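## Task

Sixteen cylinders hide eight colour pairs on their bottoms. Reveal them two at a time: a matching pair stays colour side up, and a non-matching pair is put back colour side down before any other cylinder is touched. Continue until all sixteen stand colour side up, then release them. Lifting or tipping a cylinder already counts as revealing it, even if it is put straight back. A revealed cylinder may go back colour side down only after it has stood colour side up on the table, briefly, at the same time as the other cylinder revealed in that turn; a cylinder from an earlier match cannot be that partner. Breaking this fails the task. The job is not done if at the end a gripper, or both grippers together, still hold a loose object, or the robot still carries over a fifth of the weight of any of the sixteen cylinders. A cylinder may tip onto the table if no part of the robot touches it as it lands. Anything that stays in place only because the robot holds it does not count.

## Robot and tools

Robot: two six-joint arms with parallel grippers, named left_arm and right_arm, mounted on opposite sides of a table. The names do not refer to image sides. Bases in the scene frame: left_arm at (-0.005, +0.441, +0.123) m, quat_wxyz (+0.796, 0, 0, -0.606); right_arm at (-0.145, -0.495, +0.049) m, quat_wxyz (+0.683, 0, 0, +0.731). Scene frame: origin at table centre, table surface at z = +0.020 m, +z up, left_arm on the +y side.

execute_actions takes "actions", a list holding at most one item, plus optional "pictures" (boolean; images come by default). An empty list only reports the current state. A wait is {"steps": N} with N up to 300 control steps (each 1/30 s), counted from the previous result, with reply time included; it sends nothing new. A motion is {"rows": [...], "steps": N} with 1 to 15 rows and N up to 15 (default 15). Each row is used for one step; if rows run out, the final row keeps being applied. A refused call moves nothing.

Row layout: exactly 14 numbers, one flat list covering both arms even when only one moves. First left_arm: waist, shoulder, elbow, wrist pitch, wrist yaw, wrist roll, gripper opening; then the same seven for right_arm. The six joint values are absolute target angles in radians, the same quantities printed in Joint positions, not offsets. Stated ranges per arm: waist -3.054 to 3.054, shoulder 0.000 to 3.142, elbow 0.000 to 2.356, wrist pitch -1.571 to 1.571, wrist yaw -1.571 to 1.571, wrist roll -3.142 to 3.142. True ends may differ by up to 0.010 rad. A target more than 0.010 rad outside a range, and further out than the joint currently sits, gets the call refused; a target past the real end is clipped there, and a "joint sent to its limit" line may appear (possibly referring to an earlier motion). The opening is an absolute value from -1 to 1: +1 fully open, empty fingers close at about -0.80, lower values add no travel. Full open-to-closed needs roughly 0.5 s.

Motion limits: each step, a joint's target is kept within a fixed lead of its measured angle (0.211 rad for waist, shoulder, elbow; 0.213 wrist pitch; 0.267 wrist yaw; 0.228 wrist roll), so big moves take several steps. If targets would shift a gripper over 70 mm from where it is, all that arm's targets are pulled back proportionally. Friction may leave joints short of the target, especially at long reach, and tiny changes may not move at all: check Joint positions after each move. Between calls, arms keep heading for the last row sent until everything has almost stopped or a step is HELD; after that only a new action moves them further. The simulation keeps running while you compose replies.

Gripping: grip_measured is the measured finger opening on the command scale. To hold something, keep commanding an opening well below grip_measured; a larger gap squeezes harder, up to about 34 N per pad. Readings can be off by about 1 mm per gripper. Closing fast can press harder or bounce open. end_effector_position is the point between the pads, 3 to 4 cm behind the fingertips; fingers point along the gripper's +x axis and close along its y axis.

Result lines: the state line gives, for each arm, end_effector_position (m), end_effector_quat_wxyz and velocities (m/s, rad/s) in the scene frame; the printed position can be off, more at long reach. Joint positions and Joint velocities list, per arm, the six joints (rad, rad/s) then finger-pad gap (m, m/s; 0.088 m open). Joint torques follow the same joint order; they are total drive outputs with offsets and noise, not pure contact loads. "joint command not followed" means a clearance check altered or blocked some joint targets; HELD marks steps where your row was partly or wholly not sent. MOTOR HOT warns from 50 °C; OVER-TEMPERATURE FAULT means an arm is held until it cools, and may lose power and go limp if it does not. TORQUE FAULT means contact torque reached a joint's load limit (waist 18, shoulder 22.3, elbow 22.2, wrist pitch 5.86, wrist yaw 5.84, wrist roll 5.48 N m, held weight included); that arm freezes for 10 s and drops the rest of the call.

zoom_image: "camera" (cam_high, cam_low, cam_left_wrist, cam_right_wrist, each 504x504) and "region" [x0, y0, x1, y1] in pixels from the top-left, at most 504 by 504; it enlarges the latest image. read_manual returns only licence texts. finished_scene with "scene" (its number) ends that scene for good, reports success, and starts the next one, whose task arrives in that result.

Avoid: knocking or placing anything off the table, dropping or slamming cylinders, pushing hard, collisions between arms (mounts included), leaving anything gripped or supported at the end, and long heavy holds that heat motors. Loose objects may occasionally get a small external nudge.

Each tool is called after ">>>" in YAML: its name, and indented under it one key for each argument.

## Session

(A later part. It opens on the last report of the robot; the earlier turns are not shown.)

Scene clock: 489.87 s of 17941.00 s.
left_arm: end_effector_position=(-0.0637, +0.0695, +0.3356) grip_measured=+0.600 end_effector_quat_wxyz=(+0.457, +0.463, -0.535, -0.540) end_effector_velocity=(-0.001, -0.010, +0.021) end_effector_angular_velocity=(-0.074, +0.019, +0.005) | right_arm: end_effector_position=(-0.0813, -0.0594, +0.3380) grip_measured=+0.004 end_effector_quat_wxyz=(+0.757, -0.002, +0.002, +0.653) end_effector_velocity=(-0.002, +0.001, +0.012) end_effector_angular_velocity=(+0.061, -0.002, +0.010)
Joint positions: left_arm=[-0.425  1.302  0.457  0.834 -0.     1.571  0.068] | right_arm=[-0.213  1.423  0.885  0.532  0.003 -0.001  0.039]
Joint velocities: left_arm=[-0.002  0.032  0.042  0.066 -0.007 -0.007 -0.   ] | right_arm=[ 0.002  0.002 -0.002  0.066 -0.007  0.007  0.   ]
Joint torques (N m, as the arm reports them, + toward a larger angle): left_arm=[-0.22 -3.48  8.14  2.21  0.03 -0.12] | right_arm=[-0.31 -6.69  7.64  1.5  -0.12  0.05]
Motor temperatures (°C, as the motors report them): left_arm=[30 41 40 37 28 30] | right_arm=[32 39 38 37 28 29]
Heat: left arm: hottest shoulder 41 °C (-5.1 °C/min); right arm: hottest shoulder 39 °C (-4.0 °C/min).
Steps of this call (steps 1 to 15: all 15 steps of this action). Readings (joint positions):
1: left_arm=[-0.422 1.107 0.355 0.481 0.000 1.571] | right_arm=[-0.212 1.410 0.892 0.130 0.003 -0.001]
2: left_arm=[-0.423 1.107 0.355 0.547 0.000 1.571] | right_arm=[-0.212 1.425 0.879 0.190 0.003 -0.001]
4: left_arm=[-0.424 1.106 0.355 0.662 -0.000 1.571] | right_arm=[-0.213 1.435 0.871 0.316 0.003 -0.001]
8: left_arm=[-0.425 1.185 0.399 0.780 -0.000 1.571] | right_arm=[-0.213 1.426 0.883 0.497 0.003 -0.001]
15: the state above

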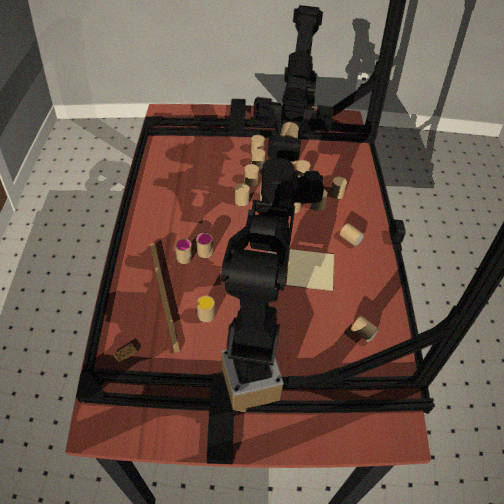

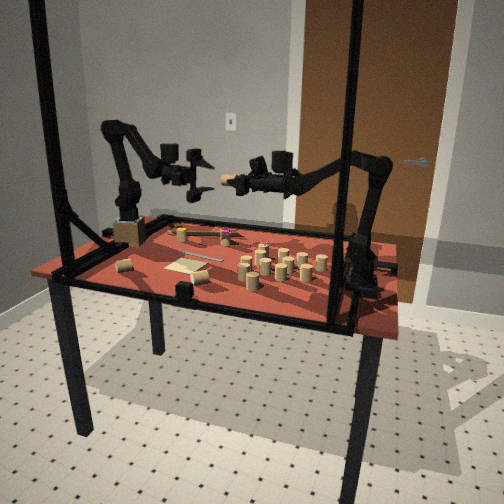

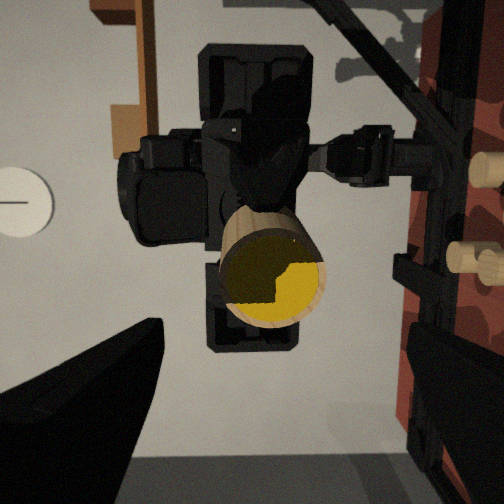

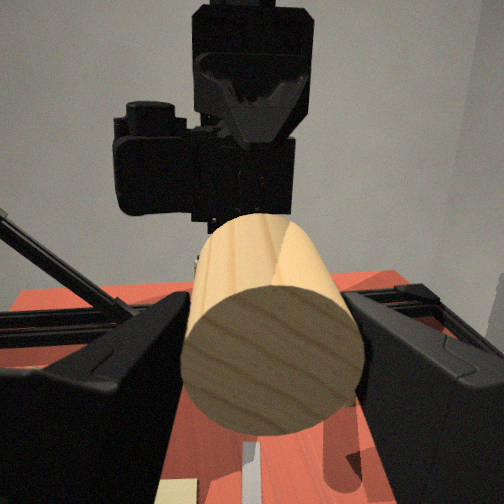

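>>> execute_actions:
  actions:
    - {"rows":[[-0.431,1.4,0.545,0.86,0,1.571,0.6,-0.22,1.431,0.885,0.537,0,0,-0.3],[-0.431,1.4,0.545,0.86,0,1.571,0.6,-0.22,1.431,0.885,0.537,0,0,-0.3],[-0.431,1.4,0.545,0.86,0,1.571,0.6,-0.22,1.431,0.885,0.537,0,0,-0.3],[-0.431,1.49,0.62,0.876,0,1.571,0.6,-0.22,1.431,0.885,0.537,0,0,-0.3],[-0.431,1.49,0.62,0.876,0,1.571,0.6,-0.22,1.431,0.885,0.537,0,0,-0.3],[-0.431,1.49,0.62,0.876,0,1.571,0.6,-0.22,1.431,0.885,0.537,0,0,-0.3],[-0.431,1.58,0.694,0.891,0,1.571,0.6,-0.22,1.431,0.885,0.537,0,0,-0.3],[-0.431,1.58,0.694,0.891,0,1.571,0.6,-0.22,1.431,0.885,0.537,0,0,-0.3],[-0.431,1.58,0.694,0.891,0,1.571,0.6,-0.22,1.431,0.885,0.537,0,0,-0.3],[-0.431,1.58,0.694,0.891,0,1.571,0.6,-0.22,1.431,0.885,0.537,0,0,-0.3],[-0.431,1.58,0.694,0.891,0,1.571,0.6,-0.22,1.431,0.885,0.537,0,0,-0.3],[-0.431,1.58,0.694,0.891,0,1.571,0.1,-0.22,1.431,0.885,0.537,0,0,-0.3]],"steps":15}
  pictures: false

>>> execute_actions:
  actions:
    - {"rows":[[-0.431,1.58,0.694,0.891,0,1.571,0,-0.22,1.431,0.885,0.537,0,0,-0.3],[-0.431,1.58,0.694,0.891,0,1.571,-0.3,-0.22,1.431,0.885,0.537,0,0,-0.3],[-0.431,1.58,0.694,0.891,0,1.571,-0.3,-0.22,1.431,0.885,0.537,0,0,-0.3],[-0.431,1.58,0.694,0.891,0,1.571,-0.3,-0.22,1.431,0.885,0.537,0,0,-0.3],[-0.431,1.58,0.694,0.891,0,1.571,-0.3,-0.22,1.431,0.885,0.537,0,0,-0.3],[-0.431,1.58,0.694,0.891,0,1.571,-0.3,-0.22,1.431,0.885,0.537,0,0,0.5],[-0.431,1.58,0.694,0.891,0,1.571,-0.3,-0.22,1.431,0.885,0.537,0,0,0.5],[-0.431,1.58,0.694,0.891,0,1.571,-0.3,-0.22,1.431,0.885,0.537,0,0,0.5],[-0.431,1.58,0.694,0.891,0,1.571,-0.3,-0.22,1.431,0.885,0.537,0,0,0.5],[-0.431,1.58,0.694,0.891,0,1.571,-0.3,-0.22,1.431,0.885,0.537,0,0,0.5],[-0.431,1.47,0.6,0.872,0,1.571,-0.3,-0.22,1.431,0.885,0.537,0,0,0.5],[-0.431,1.47,0.6,0.872,0,1.571,-0.3,-0.22,1.431,0.885,0.537,0,0,0.5],[-0.431,1.47,0.6,0.872,0,1.571,-0.3,-0.22,1.431,0.885,0.537,0,0,0.5],[-0.431,1.31,0.47,0.84,0,1.571,-0.3,-0.22,1.431,0.885,0.537,0,0,0.5]],"steps":15}
  pictures: false

>>> execute_actions:
  actions:
    - {"rows":[[-0.428,1.31,0.47,0.84,0,1.571,-0.3,-0.18,1.258,0.882,-1.19,0,0,0.45],[-0.428,1.31,0.47,0.84,0,1.571,-0.3,-0.18,1.258,0.882,-1.19,0,0,0.45],[-0.11,1.31,0.6,-1.0,0,1.571,-0.3,-0.18,1.258,0.882,-1.19,0,0,0.45],[-0.11,1.31,0.6,-1.0,0,1.571,-0.3,-0.18,1.258,0.882,-1.19,0,0,0.45],[-0.11,1.31,0.6,-1.0,0,1.571,-0.3,-0.18,1.258,0.882,-1.19,0,0,0.45],[-0.11,1.31,0.6,-1.0,0,1.571,-0.3,-0.18,1.258,0.882,-1.19,0,0,0.45],[-0.11,1.31,0.6,-1.0,0,1.571,-0.3,-0.18,1.258,0.882,-1.19,0,0,0.45],[-0.11,1.31,0.6,-1.0,0,1.571,-0.3,-0.18,1.258,0.882,-1.19,0,0,0.45],[-0.11,1.31,0.743,-1.0,0,1.571,-0.3,-0.18,1.258,0.882,-1.19,0,0,0.45]],"steps":15}
  pictures: false

>>> execute_actions:
  actions:
    - {"rows":[[-0.11,1.31,0.743,-1.0,0,1.571,-0.3,-0.18,1.258,0.882,-1.19,0,0,0.45],[-0.11,1.31,0.743,-1.0,0,1.571,-0.3,-0.18,1.258,0.882,-1.19,0,0,0.45],[-0.11,2.135,1.568,-1.0,0,1.571,-0.3,-0.18,1.258,0.882,-1.19,0,0,0.45]],"steps":15}
  pictures: false

>>> execute_actions:
  actions:
    - {"rows":[[-0.11,2.135,1.568,-1.0,0,1.571,-0.3,-0.18,1.258,0.882,-1.19,0,0,0.45],[-0.11,2.135,1.568,-1.0,0,1.571,-0.3,-0.18,1.258,0.882,-1.19,0,0,0.45],[-0.11,2.135,1.568,-1.0,0,1.571,-0.3,-0.18,1.258,0.882,-1.19,0,0,0.45],[-0.11,2.17,1.53,-0.93,0,1.571,-0.3,-0.18,1.258,0.882,-1.19,0,0,0.45],[-0.11,2.17,1.53,-0.93,0,1.571,-0.3,-0.18,1.258,0.882,-1.19,0,0,0.45],[-0.11,2.17,1.53,-0.93,0,1.571,-0.3,-0.18,1.258,0.882,-1.19,0,0,0.45],[-0.11,2.205,1.493,-0.86,0,1.571,-0.3,-0.18,1.258,0.882,-1.19,0,0,0.45],[-0.11,2.205,1.493,-0.86,0,1.571,-0.3,-0.18,1.258,0.882,-1.19,0,0,0.45],[-0.11,2.205,1.493,-0.86,0,1.571,-0.3,-0.18,1.258,0.882,-1.19,0,0,0.45],[-0.11,2.225,1.47,-0.815,0,1.571,-0.3,-0.18,1.258,0.882,-1.19,0,0,0.45],[-0.11,2.225,1.47,-0.815,0,1.571,-0.3,-0.18,1.258,0.882,-1.19,0,0,0.45],[-0.11,2.225,1.47,-0.815,0,1.571,-0.3,-0.18,1.258,0.882,-1.19,0,0,0.45],[-0.11,2.24,1.455,-0.787,0,1.571,-0.3,-0.18,1.258,0.882,-1.19,0,0,0.45]],"steps":15}
  pictures: false

>>> execute_actions:
  actions:
    - {"rows":[[-0.11,2.24,1.455,-0.787,0,1.571,-0.3,-0.18,1.258,0.882,-1.19,0,0,0.45],[-0.11,2.24,1.455,-0.787,0,1.571,-0.3,-0.18,1.258,0.882,-1.19,0,0,0.45],[-0.11,2.24,1.455,-0.787,0,1.571,-0.3,-0.18,1.258,0.882,-1.19,0,0,0.45],[-0.11,2.24,1.455,-0.787,0,1.571,0.5,-0.18,1.258,0.882,-1.19,0,0,0.45]],"steps":9}

Scene clock: 520.50 s of 17941.00 s.
left_arm: end_effector_position=(-0.0750, +0.0067, +0.3376) grip_measured=+0.186 end_effector_quat_wxyz=(+0.458, +0.460, -0.538, -0.538) end_effector_velocity=(-0.001, -0.006, +0.019) end_effector_angular_velocity=(-0.054, +0.016, -0.005) | right_arm: end_effector_position=(-0.0795, -0.0596, +0.3381) grip_measured=+0.003 end_effector_quat_wxyz=(+0.759, -0.002, +0.002, +0.651) end_effector_velocity=(-0.000, -0.001, -0.002) end_effector_angular_velocity=(-0.008, -0.006, +0.005)
Joint positions: left_arm=[-0.428  1.572  0.682  0.888 -0.     1.571  0.048] | right_arm=[-0.218  1.424  0.884  0.535  0.002 -0.     0.039]
Joint velocities: left_arm=[ 0.002  0.002  0.037  0.022  0.007 -0.007 -0.097] | right_arm=[-0.002 -0.002 -0.002 -0.007 -0.007 -0.007 -0.   ]
Joint torques (N m, as the arm reports them, + toward a larger angle): left_arm=[-0.21 -5.05  7.86  2.21  0.05 -0.1 ] | right_arm=[-0.26 -5.85  7.68  1.6  -0.1   0.03]
Motor temperatures (°C, as the motors report them): left_arm=[30 40 41 41 28 30] | right_arm=[32 39 39 41 28 29]
Heat: left arm: hottest elbow 41 °C (-1.0 °C/min); right arm: hottest wrist pitch 41 °C (+0.0 °C/min).
Steps of this call (steps 1 to 15: the robot went on to your last target; steps 16 to 904: nothing new was sent; steps 905 to 919: all 15 steps of this action). Readings (joint positions):
905: left_arm=[-0.427 1.321 0.475 0.843 -0.000 1.571] | right_arm=[-0.215 1.424 0.884 0.535 0.002 -0.000]
906: left_arm=[-0.427 1.344 0.495 0.849 -0.000 1.571] | right_arm=[-0.215 1.424 0.884 0.535 0.002 -0.000]
908: left_arm=[-0.428 1.391 0.535 0.857 -0.000 1.571] | right_arm=[-0.216 1.424 0.884 0.535 0.002 -0.000]
912: left_arm=[-0.428 1.507 0.633 0.880 -0.000 1.571] | right_arm=[-0.218 1.424 0.884 0.535 0.002 -0.000]
919: the state above

Scene clock: 521.00 s of 17941.00 s.
left_arm: end_effector_position=(-0.0693, +0.0420, +0.3367) grip_measured=+0.030 end_effector_quat_wxyz=(+0.455, +0.463, -0.535, -0.541) end_effector_velocity=(+0.058, +0.376, -0.004) end_effector_angular_velocity=(-0.025, +0.012, -0.010) | right_arm: end_effector_position=(-0.0796, -0.0596, +0.3383) grip_measured=+0.487 end_effector_quat_wxyz=(+0.759, -0.001, +0.001, +0.652) end_effector_velocity=(-0.000, -0.002, +0.000) end_effector_angular_velocity=(-0.001, +0.008, +0.005)
Joint positions: left_arm=[-0.428  1.424  0.556  0.854 -0.     1.571  0.04 ] | right_arm=[-0.218  1.424  0.884  0.536  0.002 -0.     0.063]
Joint velocities: left_arm=[-0.002 -1.6   -1.346 -0.227  0.007 -0.007 -0.   ] | right_arm=[-0.002 -0.007 -0.002 -0.007 -0.007  0.007  0.007]
Joint torques (N m, as the arm reports them, + toward a larger angle): left_arm=[-0.3  -4.88  8.06  2.3   0.05 -0.12] | right_arm=[-0.23 -5.85  7.68  1.48 -0.08  0.03]
Motor temperatures (°C, as the motors report them): left_arm=[30 40 41 41 28 30] | right_arm=[32 39 39 41 28 29]
Heat: left arm: hottest elbow 41 °C (-1.0 °C/min); right arm: hottest wrist pitch 41 °C (+0.0 °C/min).
Steps of this call (steps 1 to 15: all 15 steps of this action). Readings (joint positions):
1: left_arm=[-0.428 1.573 0.683 0.888 -0.000 1.571] | right_arm=[-0.218 1.424 0.884 0.535 0.002 -0.000]
2: left_arm=[-0.428 1.573 0.684 0.888 -0.000 1.571] | right_arm=[-0.218 1.424 0.884 0.537 0.002 -0.000]
4: left_arm=[-0.428 1.573 0.684 0.889 -0.000 1.571] | right_arm=[-0.218 1.424 0.884 0.536 0.002 -0.000]
8: left_arm=[-0.428 1.574 0.684 0.889 -0.000 1.571] | right_arm=[-0.218 1.424 0.884 0.536 0.002 -0.000]
15: the state above

Scene clock: 521.50 s of 17941.00 s.
left_arm: end_effector_position=(+0.0542, +0.0690, +0.2855) grip_measured=+0.029 end_effector_quat_wxyz=(+0.394, +0.644, -0.296, -0.586) end_effector_velocity=(-0.030, +0.194, -0.284) end_effector_angular_velocity=(+1.739, +0.278, +0.008) | right_arm: end_effector_position=(-0.1069, -0.1586, +0.2116) grip_measured=+0.450 end_effector_quat_wxyz=(+0.685, -0.264, +0.295, +0.611) end_effector_velocity=(-0.036, -0.316, -0.300) end_effector_angular_velocity=(-1.987, +0.227, +0.008)
Joint positions: left_arm=[-0.113  1.309  0.736  0.025 -0.006  1.572  0.04 ] | right_arm=[-0.182  1.259  0.885 -0.44   0.001 -0.     0.061]
Joint velocities: left_arm=[-0.002 -0.046  0.149 -1.956 -0.007 -0.007 -0.   ] | right_arm=[-0.002 -0.002 -0.002 -2.    -0.007 -0.007 -0.   ]
Joint torques (N m, as the arm reports them, + toward a larger angle): left_arm=[ 0.2  -4.13  6.93  1.33  0.25 -0.12] | right_arm=[ 0.12 -5.22  7.04  1.03 -0.07  0.03]
Motor temperatures (°C, as the motors report them): left_arm=[30 40 41 41 28 30] | right_arm=[32 39 39 41 28 29]
Heat: left arm: hottest elbow 41 °C (-1.0 °C/min); right arm: hottest wrist pitch 41 °C (+0.0 °C/min).
Steps of this call (steps 1 to 15: all 15 steps of this action). Readings (joint positions):
1: left_arm=[-0.428 1.379 0.520 0.851 -0.000 1.571] | right_arm=[-0.215 1.401 0.885 0.484 0.003 -0.000]
2: left_arm=[-0.428 1.351 0.501 0.850 -0.000 1.571] | right_arm=[-0.206 1.369 0.882 0.404 0.002 -0.000]
4: left_arm=[-0.354 1.327 0.535 0.731 0.020 1.571] | right_arm=[-0.190 1.308 0.878 0.282 0.001 -0.000]
8: left_arm=[-0.146 1.317 0.590 0.486 -0.007 1.572] | right_arm=[-0.182 1.258 0.887 0.027 0.001 -0.000]
15: the state above

Scene clock: 522.00 s of 17941.00 s.
left_arm: end_effector_position=(+0.0581, +0.0444, +0.1584) grip_measured=+0.028 end_effector_quat_wxyz=(+0.081, +0.708, +0.029, -0.701) end_effector_velocity=(-0.000, -0.011, -0.208) end_effector_angular_velocity=(+0.999, +0.168, +0.019) | right_arm: end_effector_position=(-0.1234, -0.3035, +0.1513) grip_measured=+0.450 end_effector_quat_wxyz=(+0.533, -0.467, +0.522, +0.475) end_effector_velocity=(-0.008, -0.044, -0.002) end_effector_angular_velocity=(-0.199, +0.045, +0.005)
Joint positions: left_arm=[-0.112  2.071  1.498 -0.923 -0.005  1.572  0.04 ] | right_arm=[-0.182  1.259  0.882 -1.175  0.001 -0.     0.061]
Joint velocities: left_arm=[-0.002  1.082  0.852 -0.784  0.007 -0.022  0.   ] | right_arm=[-0.002 -0.002 -0.007 -0.198 -0.022 -0.007  0.   ]
Joint torques (N m, as the arm reports them, + toward a larger angle): left_arm=[ 0.18 -9.63  6.9  -0.23  0.23 -0.06] | right_arm=[ 0.14 -4.03  6.23  0.08 -0.06  0.03]
Motor temperatures (°C, as the motors report them): left_arm=[30 40 41 41 28 30] | right_arm=[32 39 39 41 28 29]
Heat: left arm: hottest elbow 41 °C (-1.0 °C/min); right arm: hottest wrist pitch 41 °C (+0.0 °C/min).
Steps of this call (steps 1 to 15: all 15 steps of this action). Readings (joint positions):
1: left_arm=[-0.113 1.309 0.739 -0.041 -0.006 1.572] | right_arm=[-0.182 1.259 0.885 -0.507 0.001 -0.000]
2: left_arm=[-0.113 1.309 0.739 -0.109 -0.006 1.572] | right_arm=[-0.182 1.259 0.885 -0.573 0.001 -0.000]
4: left_arm=[-0.113 1.399 0.824 -0.265 -0.005 1.572] | right_arm=[-0.182 1.259 0.885 -0.704 0.001 -0.000]
8: left_arm=[-0.113 1.662 1.087 -0.517 -0.005 1.572] | right_arm=[-0.182 1.259 0.885 -0.967 0.001 -0.000]
15: the state above

Scene clock: 522.50 s of 17941.00 s.
left_arm: end_effector_position=(+0.0579, +0.0457, +0.0905) grip_measured=+0.028 end_effector_quat_wxyz=(+0.055, +0.707, +0.056, -0.703) end_effector_velocity=(-0.004, +0.026, -0.095) end_effector_angular_velocity=(+0.110, +0.010, +0.005) | right_arm: end_effector_position=(-0.1238, -0.3064, +0.1512) grip_measured=+0.450 end_effector_quat_wxyz=(+0.529, -0.470, +0.526, +0.472) end_effector_velocity=(-0.001, -0.002, -0.001) end_effector_angular_velocity=(-0.011, +0.009, -0.010)
Joint positions: left_arm=[-0.112  2.231  1.465 -0.805 -0.005  1.571  0.04 ] | right_arm=[-0.182  1.259  0.882 -1.188  0.001 -0.     0.061]
Joint velocities: left_arm=[-0.002  0.173 -0.134  0.198 -0.007 -0.007 -0.   ] | right_arm=[-0.002  0.002 -0.002 -0.007 -0.007  0.007  0.   ]
Joint torques (N m, as the arm reports them, + toward a larger angle): left_arm=[ 0.18 -9.02  5.61  0.58  0.24 -0.06] | right_arm=[ 0.17 -3.89  6.18  0.   -0.05  0.04]
Motor temperatures (°C, as the motors report them): left_arm=[30 40 41 40 28 30] | right_arm=[32 39 39 41 28 29]
Heat: left arm: hottest elbow 41 °C (-1.0 °C/min); right arm: hottest wrist pitch 41 °C (+0.0 °C/min).
Steps of this call (steps 1 to 15: all 15 steps of this action). Readings (joint positions):
1: left_arm=[-0.112 2.099 1.518 -0.948 -0.005 1.571] | right_arm=[-0.182 1.259 0.882 -1.180 0.001 -0.000]
2: left_arm=[-0.112 2.117 1.529 -0.968 -0.005 1.571] | right_arm=[-0.182 1.259 0.882 -1.183 0.001 -0.000]
4: left_arm=[-0.112 2.136 1.536 -0.976 -0.005 1.571] | right_arm=[-0.182 1.259 0.882 -1.185 0.001 -0.000]
8: left_arm=[-0.112 2.162 1.522 -0.903 -0.005 1.571] | right_arm=[-0.182 1.259 0.882 -1.188 0.001 -0.000]
15: the state above

Scene clock: 522.80 s of 17941.00 s.
left_arm: end_effector_position=(+0.0580, +0.0449, +0.0875) grip_measured=+0.380 end_effector_quat_wxyz=(+0.057, +0.707, +0.054, -0.703) end_effector_velocity=(-0.003, +0.006, -0.001) end_effector_angular_velocity=(+0.025, +0.011, +0.005) | right_arm: end_effector_position=(-0.1238, -0.3064, +0.1512) grip_measured=+0.450 end_effector_quat_wxyz=(+0.529, -0.470, +0.526, +0.472) end_effector_velocity=(-0.001, -0.003, -0.001) end_effector_angular_velocity=(-0.011, +0.009, +0.020)
Joint positions: left_arm=[-0.112  2.236  1.459 -0.79  -0.005  1.571  0.058] | right_arm=[-0.182  1.259  0.882 -1.188  0.001 -0.     0.061]
Joint velocities: left_arm=[-0.002  0.002 -0.002 -0.022  0.007 -0.007  0.179] | right_arm=[-0.002 -0.002 -0.007 -0.007 -0.007 -0.022  0.   ]
Joint torques (N m, as the arm reports them, + toward a larger angle): left_arm=[ 0.22 -8.28  4.91  0.55  0.24 -0.05] | right_arm=[ 0.04 -3.99  6.31  0.02 -0.06  0.06]
Motor temperatures (°C, as the motors report them): left_arm=[30 40 41 40 28 30] | right_arm=[32 39 39 41 28 29]
Heat: left arm: hottest elbow 41 °C (-1.0 °C/min); right arm: hottest wrist pitch 41 °C (+0.0 °C/min).
Steps of this call (steps 1 to 9: all 9 steps of this action). Readings (joint positions):
1: left_arm=[-0.112 2.234 1.462 -0.801 -0.005 1.571] | right_arm=[-0.182 1.259 0.882 -1.188 0.001 -0.000]
2: left_arm=[-0.112 2.235 1.460 -0.800 -0.005 1.571] | right_arm=[-0.182 1.259 0.882 -1.188 0.001 -0.000]
4: left_arm=[-0.112 2.236 1.460 -0.793 -0.005 1.571] | right_arm=[-0.182 1.259 0.882 -1.188 0.001 -0.000]
8: left_arm=[-0.112 2.236 1.460 -0.790 -0.005 1.571] | right_arm=[-0.182 1.259 0.882 -1.188 0.001 -0.000]
9: the state above

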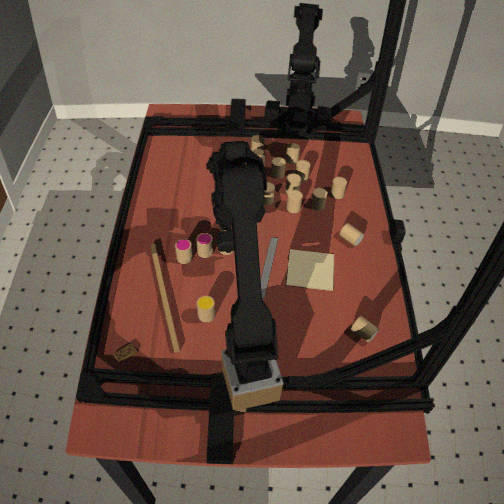

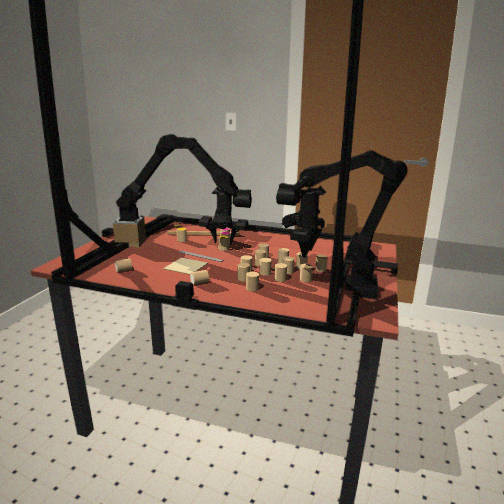

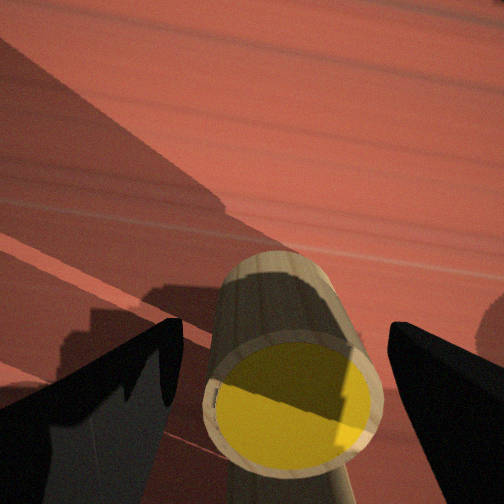

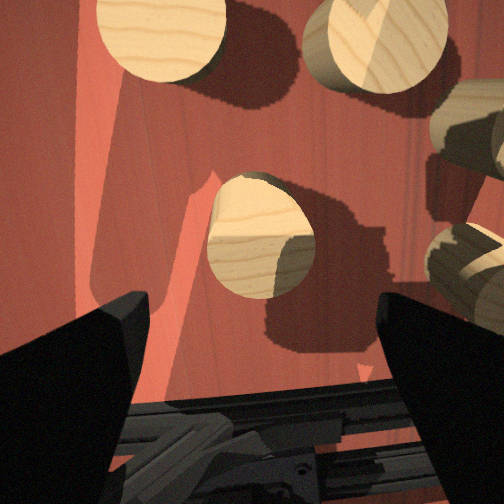

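>>> execute_actions:
  actions:
    - {"rows":[[-0.11,2.19,1.51,-0.89,0,1.571,0.5,-0.193,1.29,0.805,-1.085,0,0,0.45],[-0.11,2.19,1.51,-0.89,0,1.571,0.5,-0.193,1.29,0.805,-1.085,0,0,0.45],[-0.11,2.19,1.51,-0.89,0,1.571,0.5,-0.193,1.29,0.805,-1.085,0,0,0.45],[-0.11,2.135,1.568,-1.0,0,1.571,0.5,-0.193,1.322,0.728,-0.977,0,0,0.45],[-0.11,2.135,1.568,-1.0,0,1.571,0.5,-0.193,1.322,0.728,-0.977,0,0,0.45],[-0.11,2.135,1.568,-1.0,0,1.571,0.5,-0.193,1.322,0.728,-0.977,0,0,0.45],[-0.11,2.135,1.568,-1.0,0,1.571,0.5,-0.193,1.36,0.651,-0.866,0,0,0.45],[-0.11,1.8,1.3,-0.6,0,1.571,0.6,-0.193,1.36,0.651,-0.866,0,0,0.45],[-0.11,1.8,1.3,-0.6,0,1.571,0.6,-0.193,1.36,0.651,-0.866,0,0,0.45],[-0.11,1.8,1.3,-0.6,0,1.571,0.6,-0.193,1.36,0.651,-0.866,0,0,0.45],[-0.11,1.8,1.3,-0.6,0,1.571,0.6,-0.193,1.36,0.651,-0.866,0,0,0.45],[-0.11,1.8,1.3,-0.6,0,1.571,0.6,-0.193,1.36,0.651,-0.866,0,0,0.45],[-0.428,1.1,0.35,0.75,0,1.571,0.6,-0.193,1.36,0.651,-0.866,0,0,0.1]],"steps":15}
  pictures: false

>>> execute_actions:
  actions:
    - {"rows":[[-0.428,1.1,0.35,0.75,0,1.571,0.6,-0.193,1.36,0.651,-0.866,0,0,0],[-0.428,1.1,0.35,0.75,0,1.571,0.6,-0.193,1.36,0.651,-0.866,0,0,-0.3],[-0.428,1.1,0.35,0.75,0,1.571,0.6,-0.193,1.36,0.651,-0.866,0,0,-0.3],[-0.428,1.1,0.35,0.75,0,1.571,0.6,-0.193,1.36,0.651,-0.866,0,0,-0.3],[-0.428,1.1,0.35,0.75,0,1.571,0.6,-0.193,1.36,0.651,-0.866,0,0,-0.3],[-0.428,1.1,0.35,0.75,0,1.571,0.6,-0.193,1.3,0.77,-1.03,0,0,-0.3],[-0.428,1.1,0.35,0.75,0,1.571,0.6,-0.193,1.3,0.77,-1.03,0,0,-0.3],[-0.428,1.1,0.35,0.75,0,1.571,0.6,-0.193,1.3,0.77,-1.03,0,0,-0.3],[-0.428,1.1,0.35,0.75,0,1.571,0.6,-0.193,1.2,0.9,-1.15,0,0,-0.3],[-0.428,1.1,0.35,0.75,0,1.571,0.6,-0.193,1.2,0.9,-1.15,0,0,-0.3],[-0.428,1.1,0.35,0.75,0,1.571,0.6,-0.193,1.2,0.9,-1.15,0,0,-0.3],[-0.428,1.1,0.35,0.75,0,1.571,0.6,-0.193,1.2,0.9,-1.15,0,0,-0.3],[-0.428,1.1,0.35,0.75,0,1.571,0.6,-0.22,1.2,0.95,0,0,0,-0.3]],"steps":15}
  pictures: false

>>> execute_actions:
  actions:
    - {"rows":[[-0.428,1.1,0.35,0.75,0,1.571,0.6,-0.22,1.2,0.95,0,0,0,-0.3],[-0.428,1.1,0.35,0.75,0,1.571,0.6,-0.22,1.2,0.95,0,0,0,-0.3],[-0.428,1.1,0.35,0.75,0,1.571,0.6,-0.22,1.2,0.95,0,0,0,-0.3],[-0.428,1.1,0.35,0.75,0,1.571,0.6,-0.22,1.2,0.95,0,0,0,-0.3],[-0.428,1.1,0.35,0.75,0,1.571,0.6,-0.22,1.2,0.95,0,0,0,-0.3],[-0.428,1.1,0.35,0.75,0,1.571,0.6,-0.22,1.2,0.95,0,0,0,-0.3],[-0.428,1.1,0.35,0.75,0,1.571,0.6,-0.22,1.2,0.95,0,0,0,-0.3],[-0.428,1.1,0.35,0.75,0,1.571,0.6,-0.22,1.2,0.95,0,0,0,-0.3],[-0.428,1.1,0.35,0.75,0,1.571,0.6,-0.22,1.2,0.95,0,0,0,-0.3],[-0.428,1.1,0.35,0.75,0,1.571,0.6,-0.22,1.424,0.885,0.537,0,0,-0.3]],"steps":15}
  pictures: false

>>> execute_actions:
  actions:
    - {"rows":[[-0.428,1.1,0.35,0.75,0,1.571,0.6,-0.22,1.424,0.885,0.537,0,0,-0.3],[-0.428,1.1,0.35,0.75,0,1.571,0.6,-0.22,1.424,0.885,0.537,0,0,-0.3],[-0.428,1.1,0.35,0.75,0,1.571,0.6,-0.22,1.424,0.885,0.537,0,0,-0.3],[-0.428,1.1,0.35,0.75,0,1.571,0.6,-0.22,1.424,0.885,0.537,0,0,-0.3],[-0.428,1.31,0.47,0.84,0,1.571,0.6,-0.22,1.424,0.885,0.537,0,0,-0.3]],"steps":12}

Scene clock: 538.53 s of 17941.00 s.
left_arm: end_effector_position=(+0.0251, +0.0249, +0.2261) grip_measured=+0.596 end_effector_quat_wxyz=(+0.207, +0.693, -0.158, -0.672) end_effector_velocity=(-0.629, +0.031, +0.304) end_effector_angular_velocity=(-1.678, -0.054, -1.504) | right_arm: end_effector_position=(-0.1221, -0.3066, +0.0806) grip_measured=+0.215 end_effector_quat_wxyz=(+0.530, -0.468, +0.529, +0.469) end_effector_velocity=(+0.000, +0.007, -0.000) end_effector_angular_velocity=(+0.037, +0.003, +0.020)
Joint positions: left_arm=[-0.201  1.745  1.217 -0.519 -0.014  1.571  0.068] | right_arm=[-0.19   1.355  0.657 -0.871  0.001 -0.     0.05 ]
Joint velocities: left_arm=[-1.477 -1.57  -1.365  1.473  0.066 -0.007  0.002] | right_arm=[-0.002 -0.002 -0.002  0.037 -0.007 -0.022 -0.076]
Joint torques (N m, as the arm reports them, + toward a larger angle): left_arm=[-1.19 -6.42  4.4   1.22  0.39 -0.09] | right_arm=[-0.29 -3.54  5.37  0.12 -0.07  0.  ]
Motor temperatures (°C, as the motors report them): left_arm=[30 45 40 38 28 30] | right_arm=[31 38 39 39 28 29]
Heat: left arm: hottest shoulder 45 °C (+4.0 °C/min); right arm: hottest elbow 39 °C (-1.0 °C/min).
Steps of this call (steps 1 to 15: the robot went on to your last target; steps 16 to 90: nothing new was sent; then 12.23 s passed at rest; steps 91 to 105: all 15 steps of this action). Readings (joint positions):
91: left_arm=[-0.112 2.233 1.467 -0.807 -0.005 1.571] | right_arm=[-0.182 1.260 0.871 -1.168 0.001 -0.000]
92: left_arm=[-0.112 2.231 1.476 -0.840 -0.005 1.572] | right_arm=[-0.185 1.262 0.856 -1.132 0.001 -0.000]
94: left_arm=[-0.112 2.212 1.499 -0.893 -0.005 1.572] | right_arm=[-0.189 1.279 0.819 -1.086 0.001 -0.000]
98: left_arm=[-0.112 2.122 1.509 -0.908 -0.005 1.571] | right_arm=[-0.190 1.324 0.714 -0.936 0.001 -0.000]
105: the state above

Scene clock: 539.03 s of 17941.00 s.
left_arm: end_effector_position=(-0.0592, +0.1105, +0.2819) grip_measured=+0.600 end_effector_quat_wxyz=(+0.375, +0.530, -0.467, -0.600) end_effector_velocity=(+0.003, +0.032, +0.003) end_effector_angular_velocity=(-0.892, +0.157, -0.017) | right_arm: end_effector_position=(-0.1104, -0.2455, +0.1816) grip_measured=+0.005 end_effector_quat_wxyz=(+0.618, -0.376, +0.432, +0.538) end_effector_velocity=(+0.115, +0.524, +0.310) end_effector_angular_velocity=(+2.570, -0.362, -0.145)
Joint positions: left_arm=[-0.429  1.112  0.38   0.441  0.005  1.571  0.068] | right_arm=[-0.208  1.204  0.914 -0.931 -0.    -0.     0.039]
Joint velocities: left_arm=[ 0.002  0.066 -0.808  1.78   0.022 -0.007 -0.   ] | right_arm=[-0.168 -0.012  0.452  2.132 -0.007 -0.022 -0.   ]
Joint torques (N m, as the arm reports them, + toward a larger angle): left_arm=[ 0.08 -4.47 10.81  3.47 -0.09 -0.09] | right_arm=[-0.04 -4.31  7.33  0.23 -0.01  0.02]
Motor temperatures (°C, as the motors report them): left_arm=[30 45 40 38 28 30] | right_arm=[31 38 39 39 28 29]
Heat: left arm: hottest shoulder 45 °C (+4.0 °C/min); right arm: hottest elbow 39 °C (-1.0 °C/min).
Steps of this call (steps 1 to 15: all 15 steps of this action). Readings (joint positions):
1: left_arm=[-0.253 1.694 1.170 -0.467 -0.011 1.571] | right_arm=[-0.190 1.355 0.656 -0.870 0.001 -0.000]
2: left_arm=[-0.306 1.641 1.117 -0.405 -0.008 1.571] | right_arm=[-0.190 1.355 0.657 -0.870 0.001 -0.000]
4: left_arm=[-0.397 1.521 0.991 -0.274 0.003 1.571] | right_arm=[-0.190 1.355 0.657 -0.868 0.001 -0.000]
8: left_arm=[-0.433 1.266 0.741 -0.010 0.004 1.571] | right_arm=[-0.190 1.333 0.713 -0.981 0.001 -0.000]
15: the state above

Scene clock: 539.53 s of 17941.00 s.
left_arm: end_effector_position=(-0.0600, +0.1060, +0.3400) grip_measured=+0.600 end_effector_quat_wxyz=(+0.457, +0.457, -0.540, -0.539) end_effector_velocity=(+0.002, -0.000, +0.003) end_effector_angular_velocity=(-0.008, +0.024, +0.020) | right_arm: end_effector_position=(-0.0837, -0.0850, +0.2448) grip_measured=+0.004 end_effector_quat_wxyz=(+0.737, -0.152, +0.177, +0.635) end_effector_velocity=(+0.022, +0.150, -0.123) end_effector_angular_velocity=(+0.606, -0.095, +0.007)
Joint positions: left_arm=[-0.429  1.1    0.354  0.747  0.005  1.571  0.068] | right_arm=[-0.218  1.411  0.892  0.047 -0.001 -0.     0.039]
Joint velocities: left_arm=[-0.002 -0.002  0.002  0.007 -0.022 -0.022 -0.   ] | right_arm=[-0.002  0.642 -0.466  1.722 -0.007 -0.007  0.   ]
Joint torques (N m, as the arm reports them, + toward a larger angle): left_arm=[ 0.1  -2.87  6.78  2.17 -0.12 -0.11] | right_arm=[ -0.22 -10.06   9.93   2.45  -0.01   0.05]
Motor temperatures (°C, as the motors report them): left_arm=[30 45 40 38 28 30] | right_arm=[31 38 39 39 28 29]
Heat: left arm: hottest shoulder 45 °C (+4.0 °C/min); right arm: hottest elbow 39 °C (-1.0 °C/min).
Steps of this call (steps 1 to 15: all 15 steps of this action). Readings (joint positions):
1: left_arm=[-0.429 1.113 0.361 0.503 0.005 1.571] | right_arm=[-0.212 1.203 0.926 -0.864 -0.001 -0.000]
2: left_arm=[-0.429 1.113 0.352 0.569 0.005 1.571] | right_arm=[-0.215 1.203 0.933 -0.799 -0.001 -0.000]
4: left_arm=[-0.429 1.109 0.351 0.679 0.005 1.571] | right_arm=[-0.217 1.203 0.938 -0.668 -0.001 -0.000]
8: left_arm=[-0.429 1.100 0.353 0.731 0.005 1.571] | right_arm=[-0.217 1.203 0.938 -0.409 -0.001 -0.000]
15: the state above

Scene clock: 539.93 s of 17941.00 s.
left_arm: end_effector_position=(-0.0657, +0.0702, +0.3348) grip_measured=+0.600 end_effector_quat_wxyz=(+0.454, +0.461, -0.536, -0.542) end_effector_velocity=(-0.004, -0.014, +0.008) end_effector_angular_velocity=(-0.028, +0.027, -0.009) | right_arm: end_effector_position=(-0.0798, -0.0590, +0.3336) grip_measured=+0.004 end_effector_quat_wxyz=(+0.758, -0.007, +0.008, +0.652) end_effector_velocity=(-0.002, -0.001, +0.016) end_effector_angular_velocity=(+0.067, -0.032, +0.020)
Joint positions: left_arm=[-0.429  1.301  0.456  0.832  0.005  1.571  0.068] | right_arm=[-0.218  1.427  0.884  0.522 -0.001 -0.     0.039]
Joint velocities: left_arm=[-0.002  0.066  0.046  0.051  0.007 -0.022 -0.   ] | right_arm=[-0.002 -0.007 -0.002  0.066 -0.022 -0.022  0.   ]
Joint torques (N m, as the arm reports them, + toward a larger angle): left_arm=[ 0.06 -3.69  8.38  2.26 -0.12 -0.12] | right_arm=[-0.2  -7.01  7.71  1.84 -0.01  0.03]
Motor temperatures (°C, as the motors report them): left_arm=[30 45 40 38 28 30] | right_arm=[31 38 39 39 28 29]
Heat: left arm: hottest shoulder 45 °C (+4.0 °C/min); right arm: hottest elbow 39 °C (-1.0 °C/min).
Steps of this call (steps 1 to 12: all 12 steps of this action). Readings (joint positions):
1: left_arm=[-0.429 1.100 0.353 0.748 0.005 1.571] | right_arm=[-0.218 1.427 0.879 0.107 -0.001 -0.000]
2: left_arm=[-0.429 1.100 0.353 0.748 0.005 1.571] | right_arm=[-0.218 1.435 0.872 0.170 -0.001 -0.000]
4: left_arm=[-0.429 1.100 0.353 0.748 0.005 1.571] | right_arm=[-0.218 1.437 0.870 0.304 -0.001 -0.000]
8: left_arm=[-0.429 1.265 0.445 0.818 0.005 1.571] | right_arm=[-0.218 1.429 0.883 0.491 -0.001 -0.000]
12: the state above

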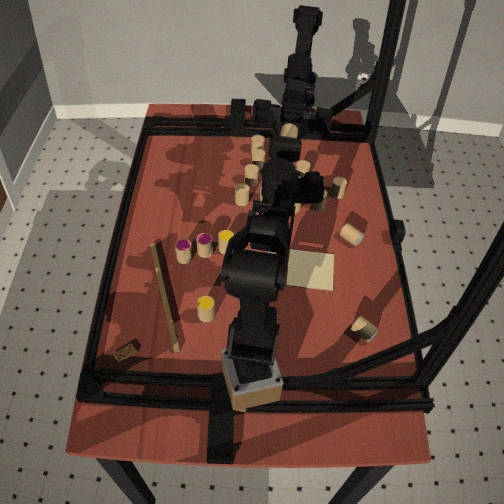

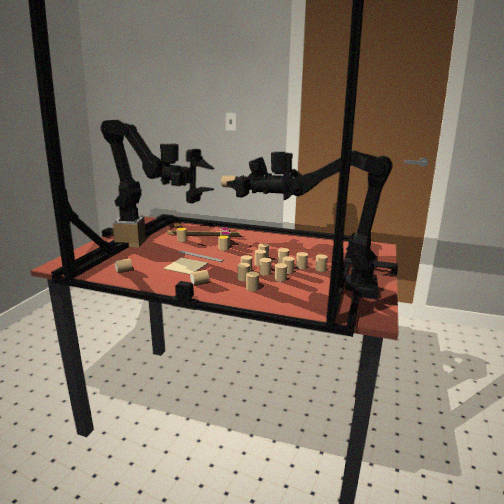

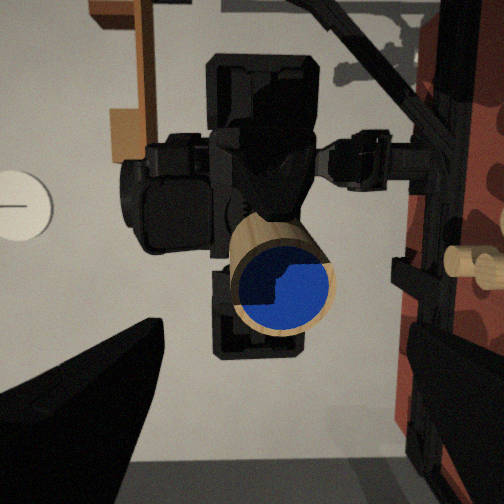

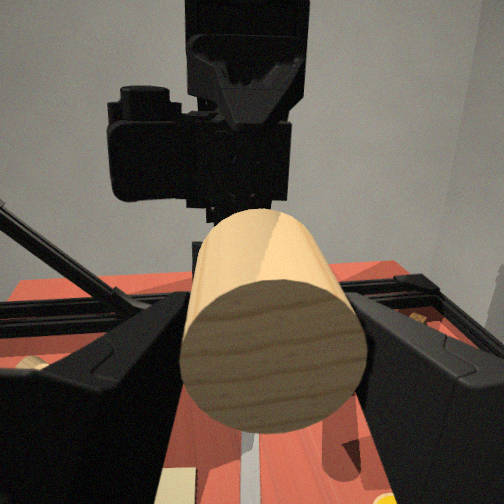

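>>> execute_actions:
  actions: []

Scene clock: 550.97 s of 17941.00 s.
left_arm: end_effector_position=(-0.0659, +0.0688, +0.3374) grip_measured=+0.600 end_effector_quat_wxyz=(+0.456, +0.459, -0.538, -0.540) end_effector_velocity=(+0.002, +0.000, +0.001) end_effector_angular_velocity=(-0.006, +0.008, +0.010) | right_arm: end_effector_position=(-0.0797, -0.0591, +0.3364) grip_measured=+0.004 end_effector_quat_wxyz=(+0.758, -0.003, +0.003, +0.652) end_effector_velocity=(-0.000, -0.001, -0.005) end_effector_angular_velocity=(-0.021, +0.011, +0.005)
Joint positions: left_arm=[-0.429  1.305  0.462  0.838  0.004  1.571  0.068] | right_arm=[-0.218  1.427  0.883  0.535 -0.001 -0.     0.039]
Joint velocities: left_arm=[ 0.002 -0.002 -0.002  0.007 -0.007 -0.007 -0.   ] | right_arm=[-0.002 -0.002 -0.002 -0.022 -0.007  0.007 -0.   ]
Joint torques (N m, as the arm reports them, + toward a larger angle): left_arm=[ 0.06 -3.55  7.94  2.17 -0.11 -0.12] | right_arm=[-0.15 -6.94  7.7   1.61 -0.01  0.05]
Motor temperatures (°C, as the motors report them): left_arm=[30 43 41 40 28 30] | right_arm=[31 39 39 40 28 29]
Heat: left arm: hottest shoulder 43 °C (+2.0 °C/min); right arm: hottest wrist pitch 40 °C (+1.0 °C/min).
Steps of this call (steps 1 to 30: the robot went on to your last target; steps 31 to 331: nothing new was sent). Readings (joint positions):
1: left_arm=[-0.429 1.303 0.457 0.835 0.005 1.571] | right_arm=[-0.218 1.427 0.884 0.525 -0.001 -0.000]
2: left_arm=[-0.429 1.303 0.459 0.836 0.005 1.571] | right_arm=[-0.218 1.427 0.884 0.529 -0.001 -0.000]
4: left_arm=[-0.429 1.303 0.461 0.837 0.005 1.571] | right_arm=[-0.218 1.427 0.884 0.533 -0.001 -0.000]
8: left_arm=[-0.429 1.304 0.461 0.838 0.004 1.571] | right_arm=[-0.218 1.427 0.884 0.534 -0.001 -0.000]
331: the state above
All arms were judged still, so your last target was given up. Only a new action makes them travel on or press farther. Fingers that are still opening or closing keep moving.

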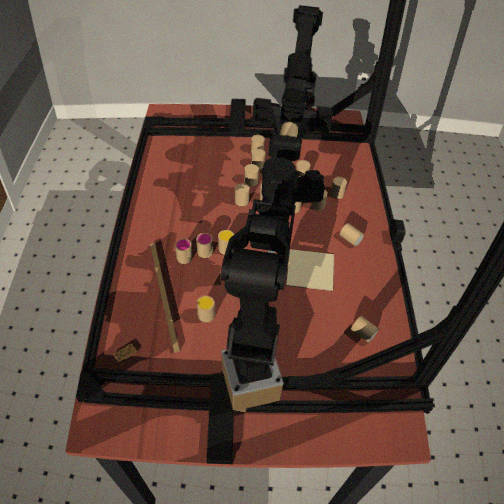

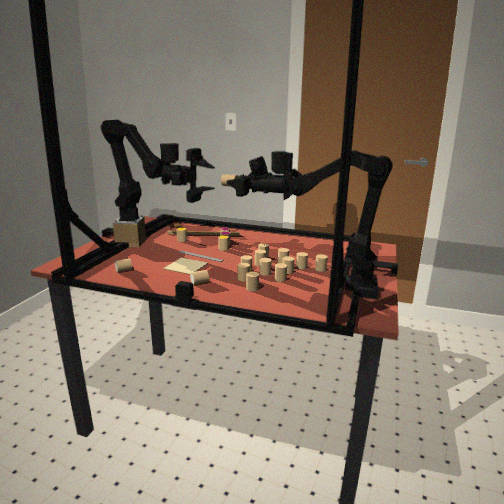

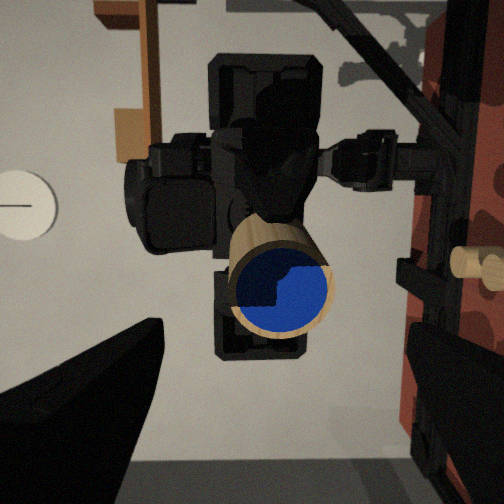

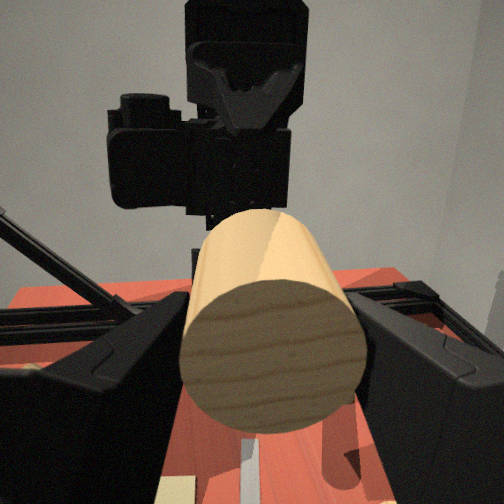

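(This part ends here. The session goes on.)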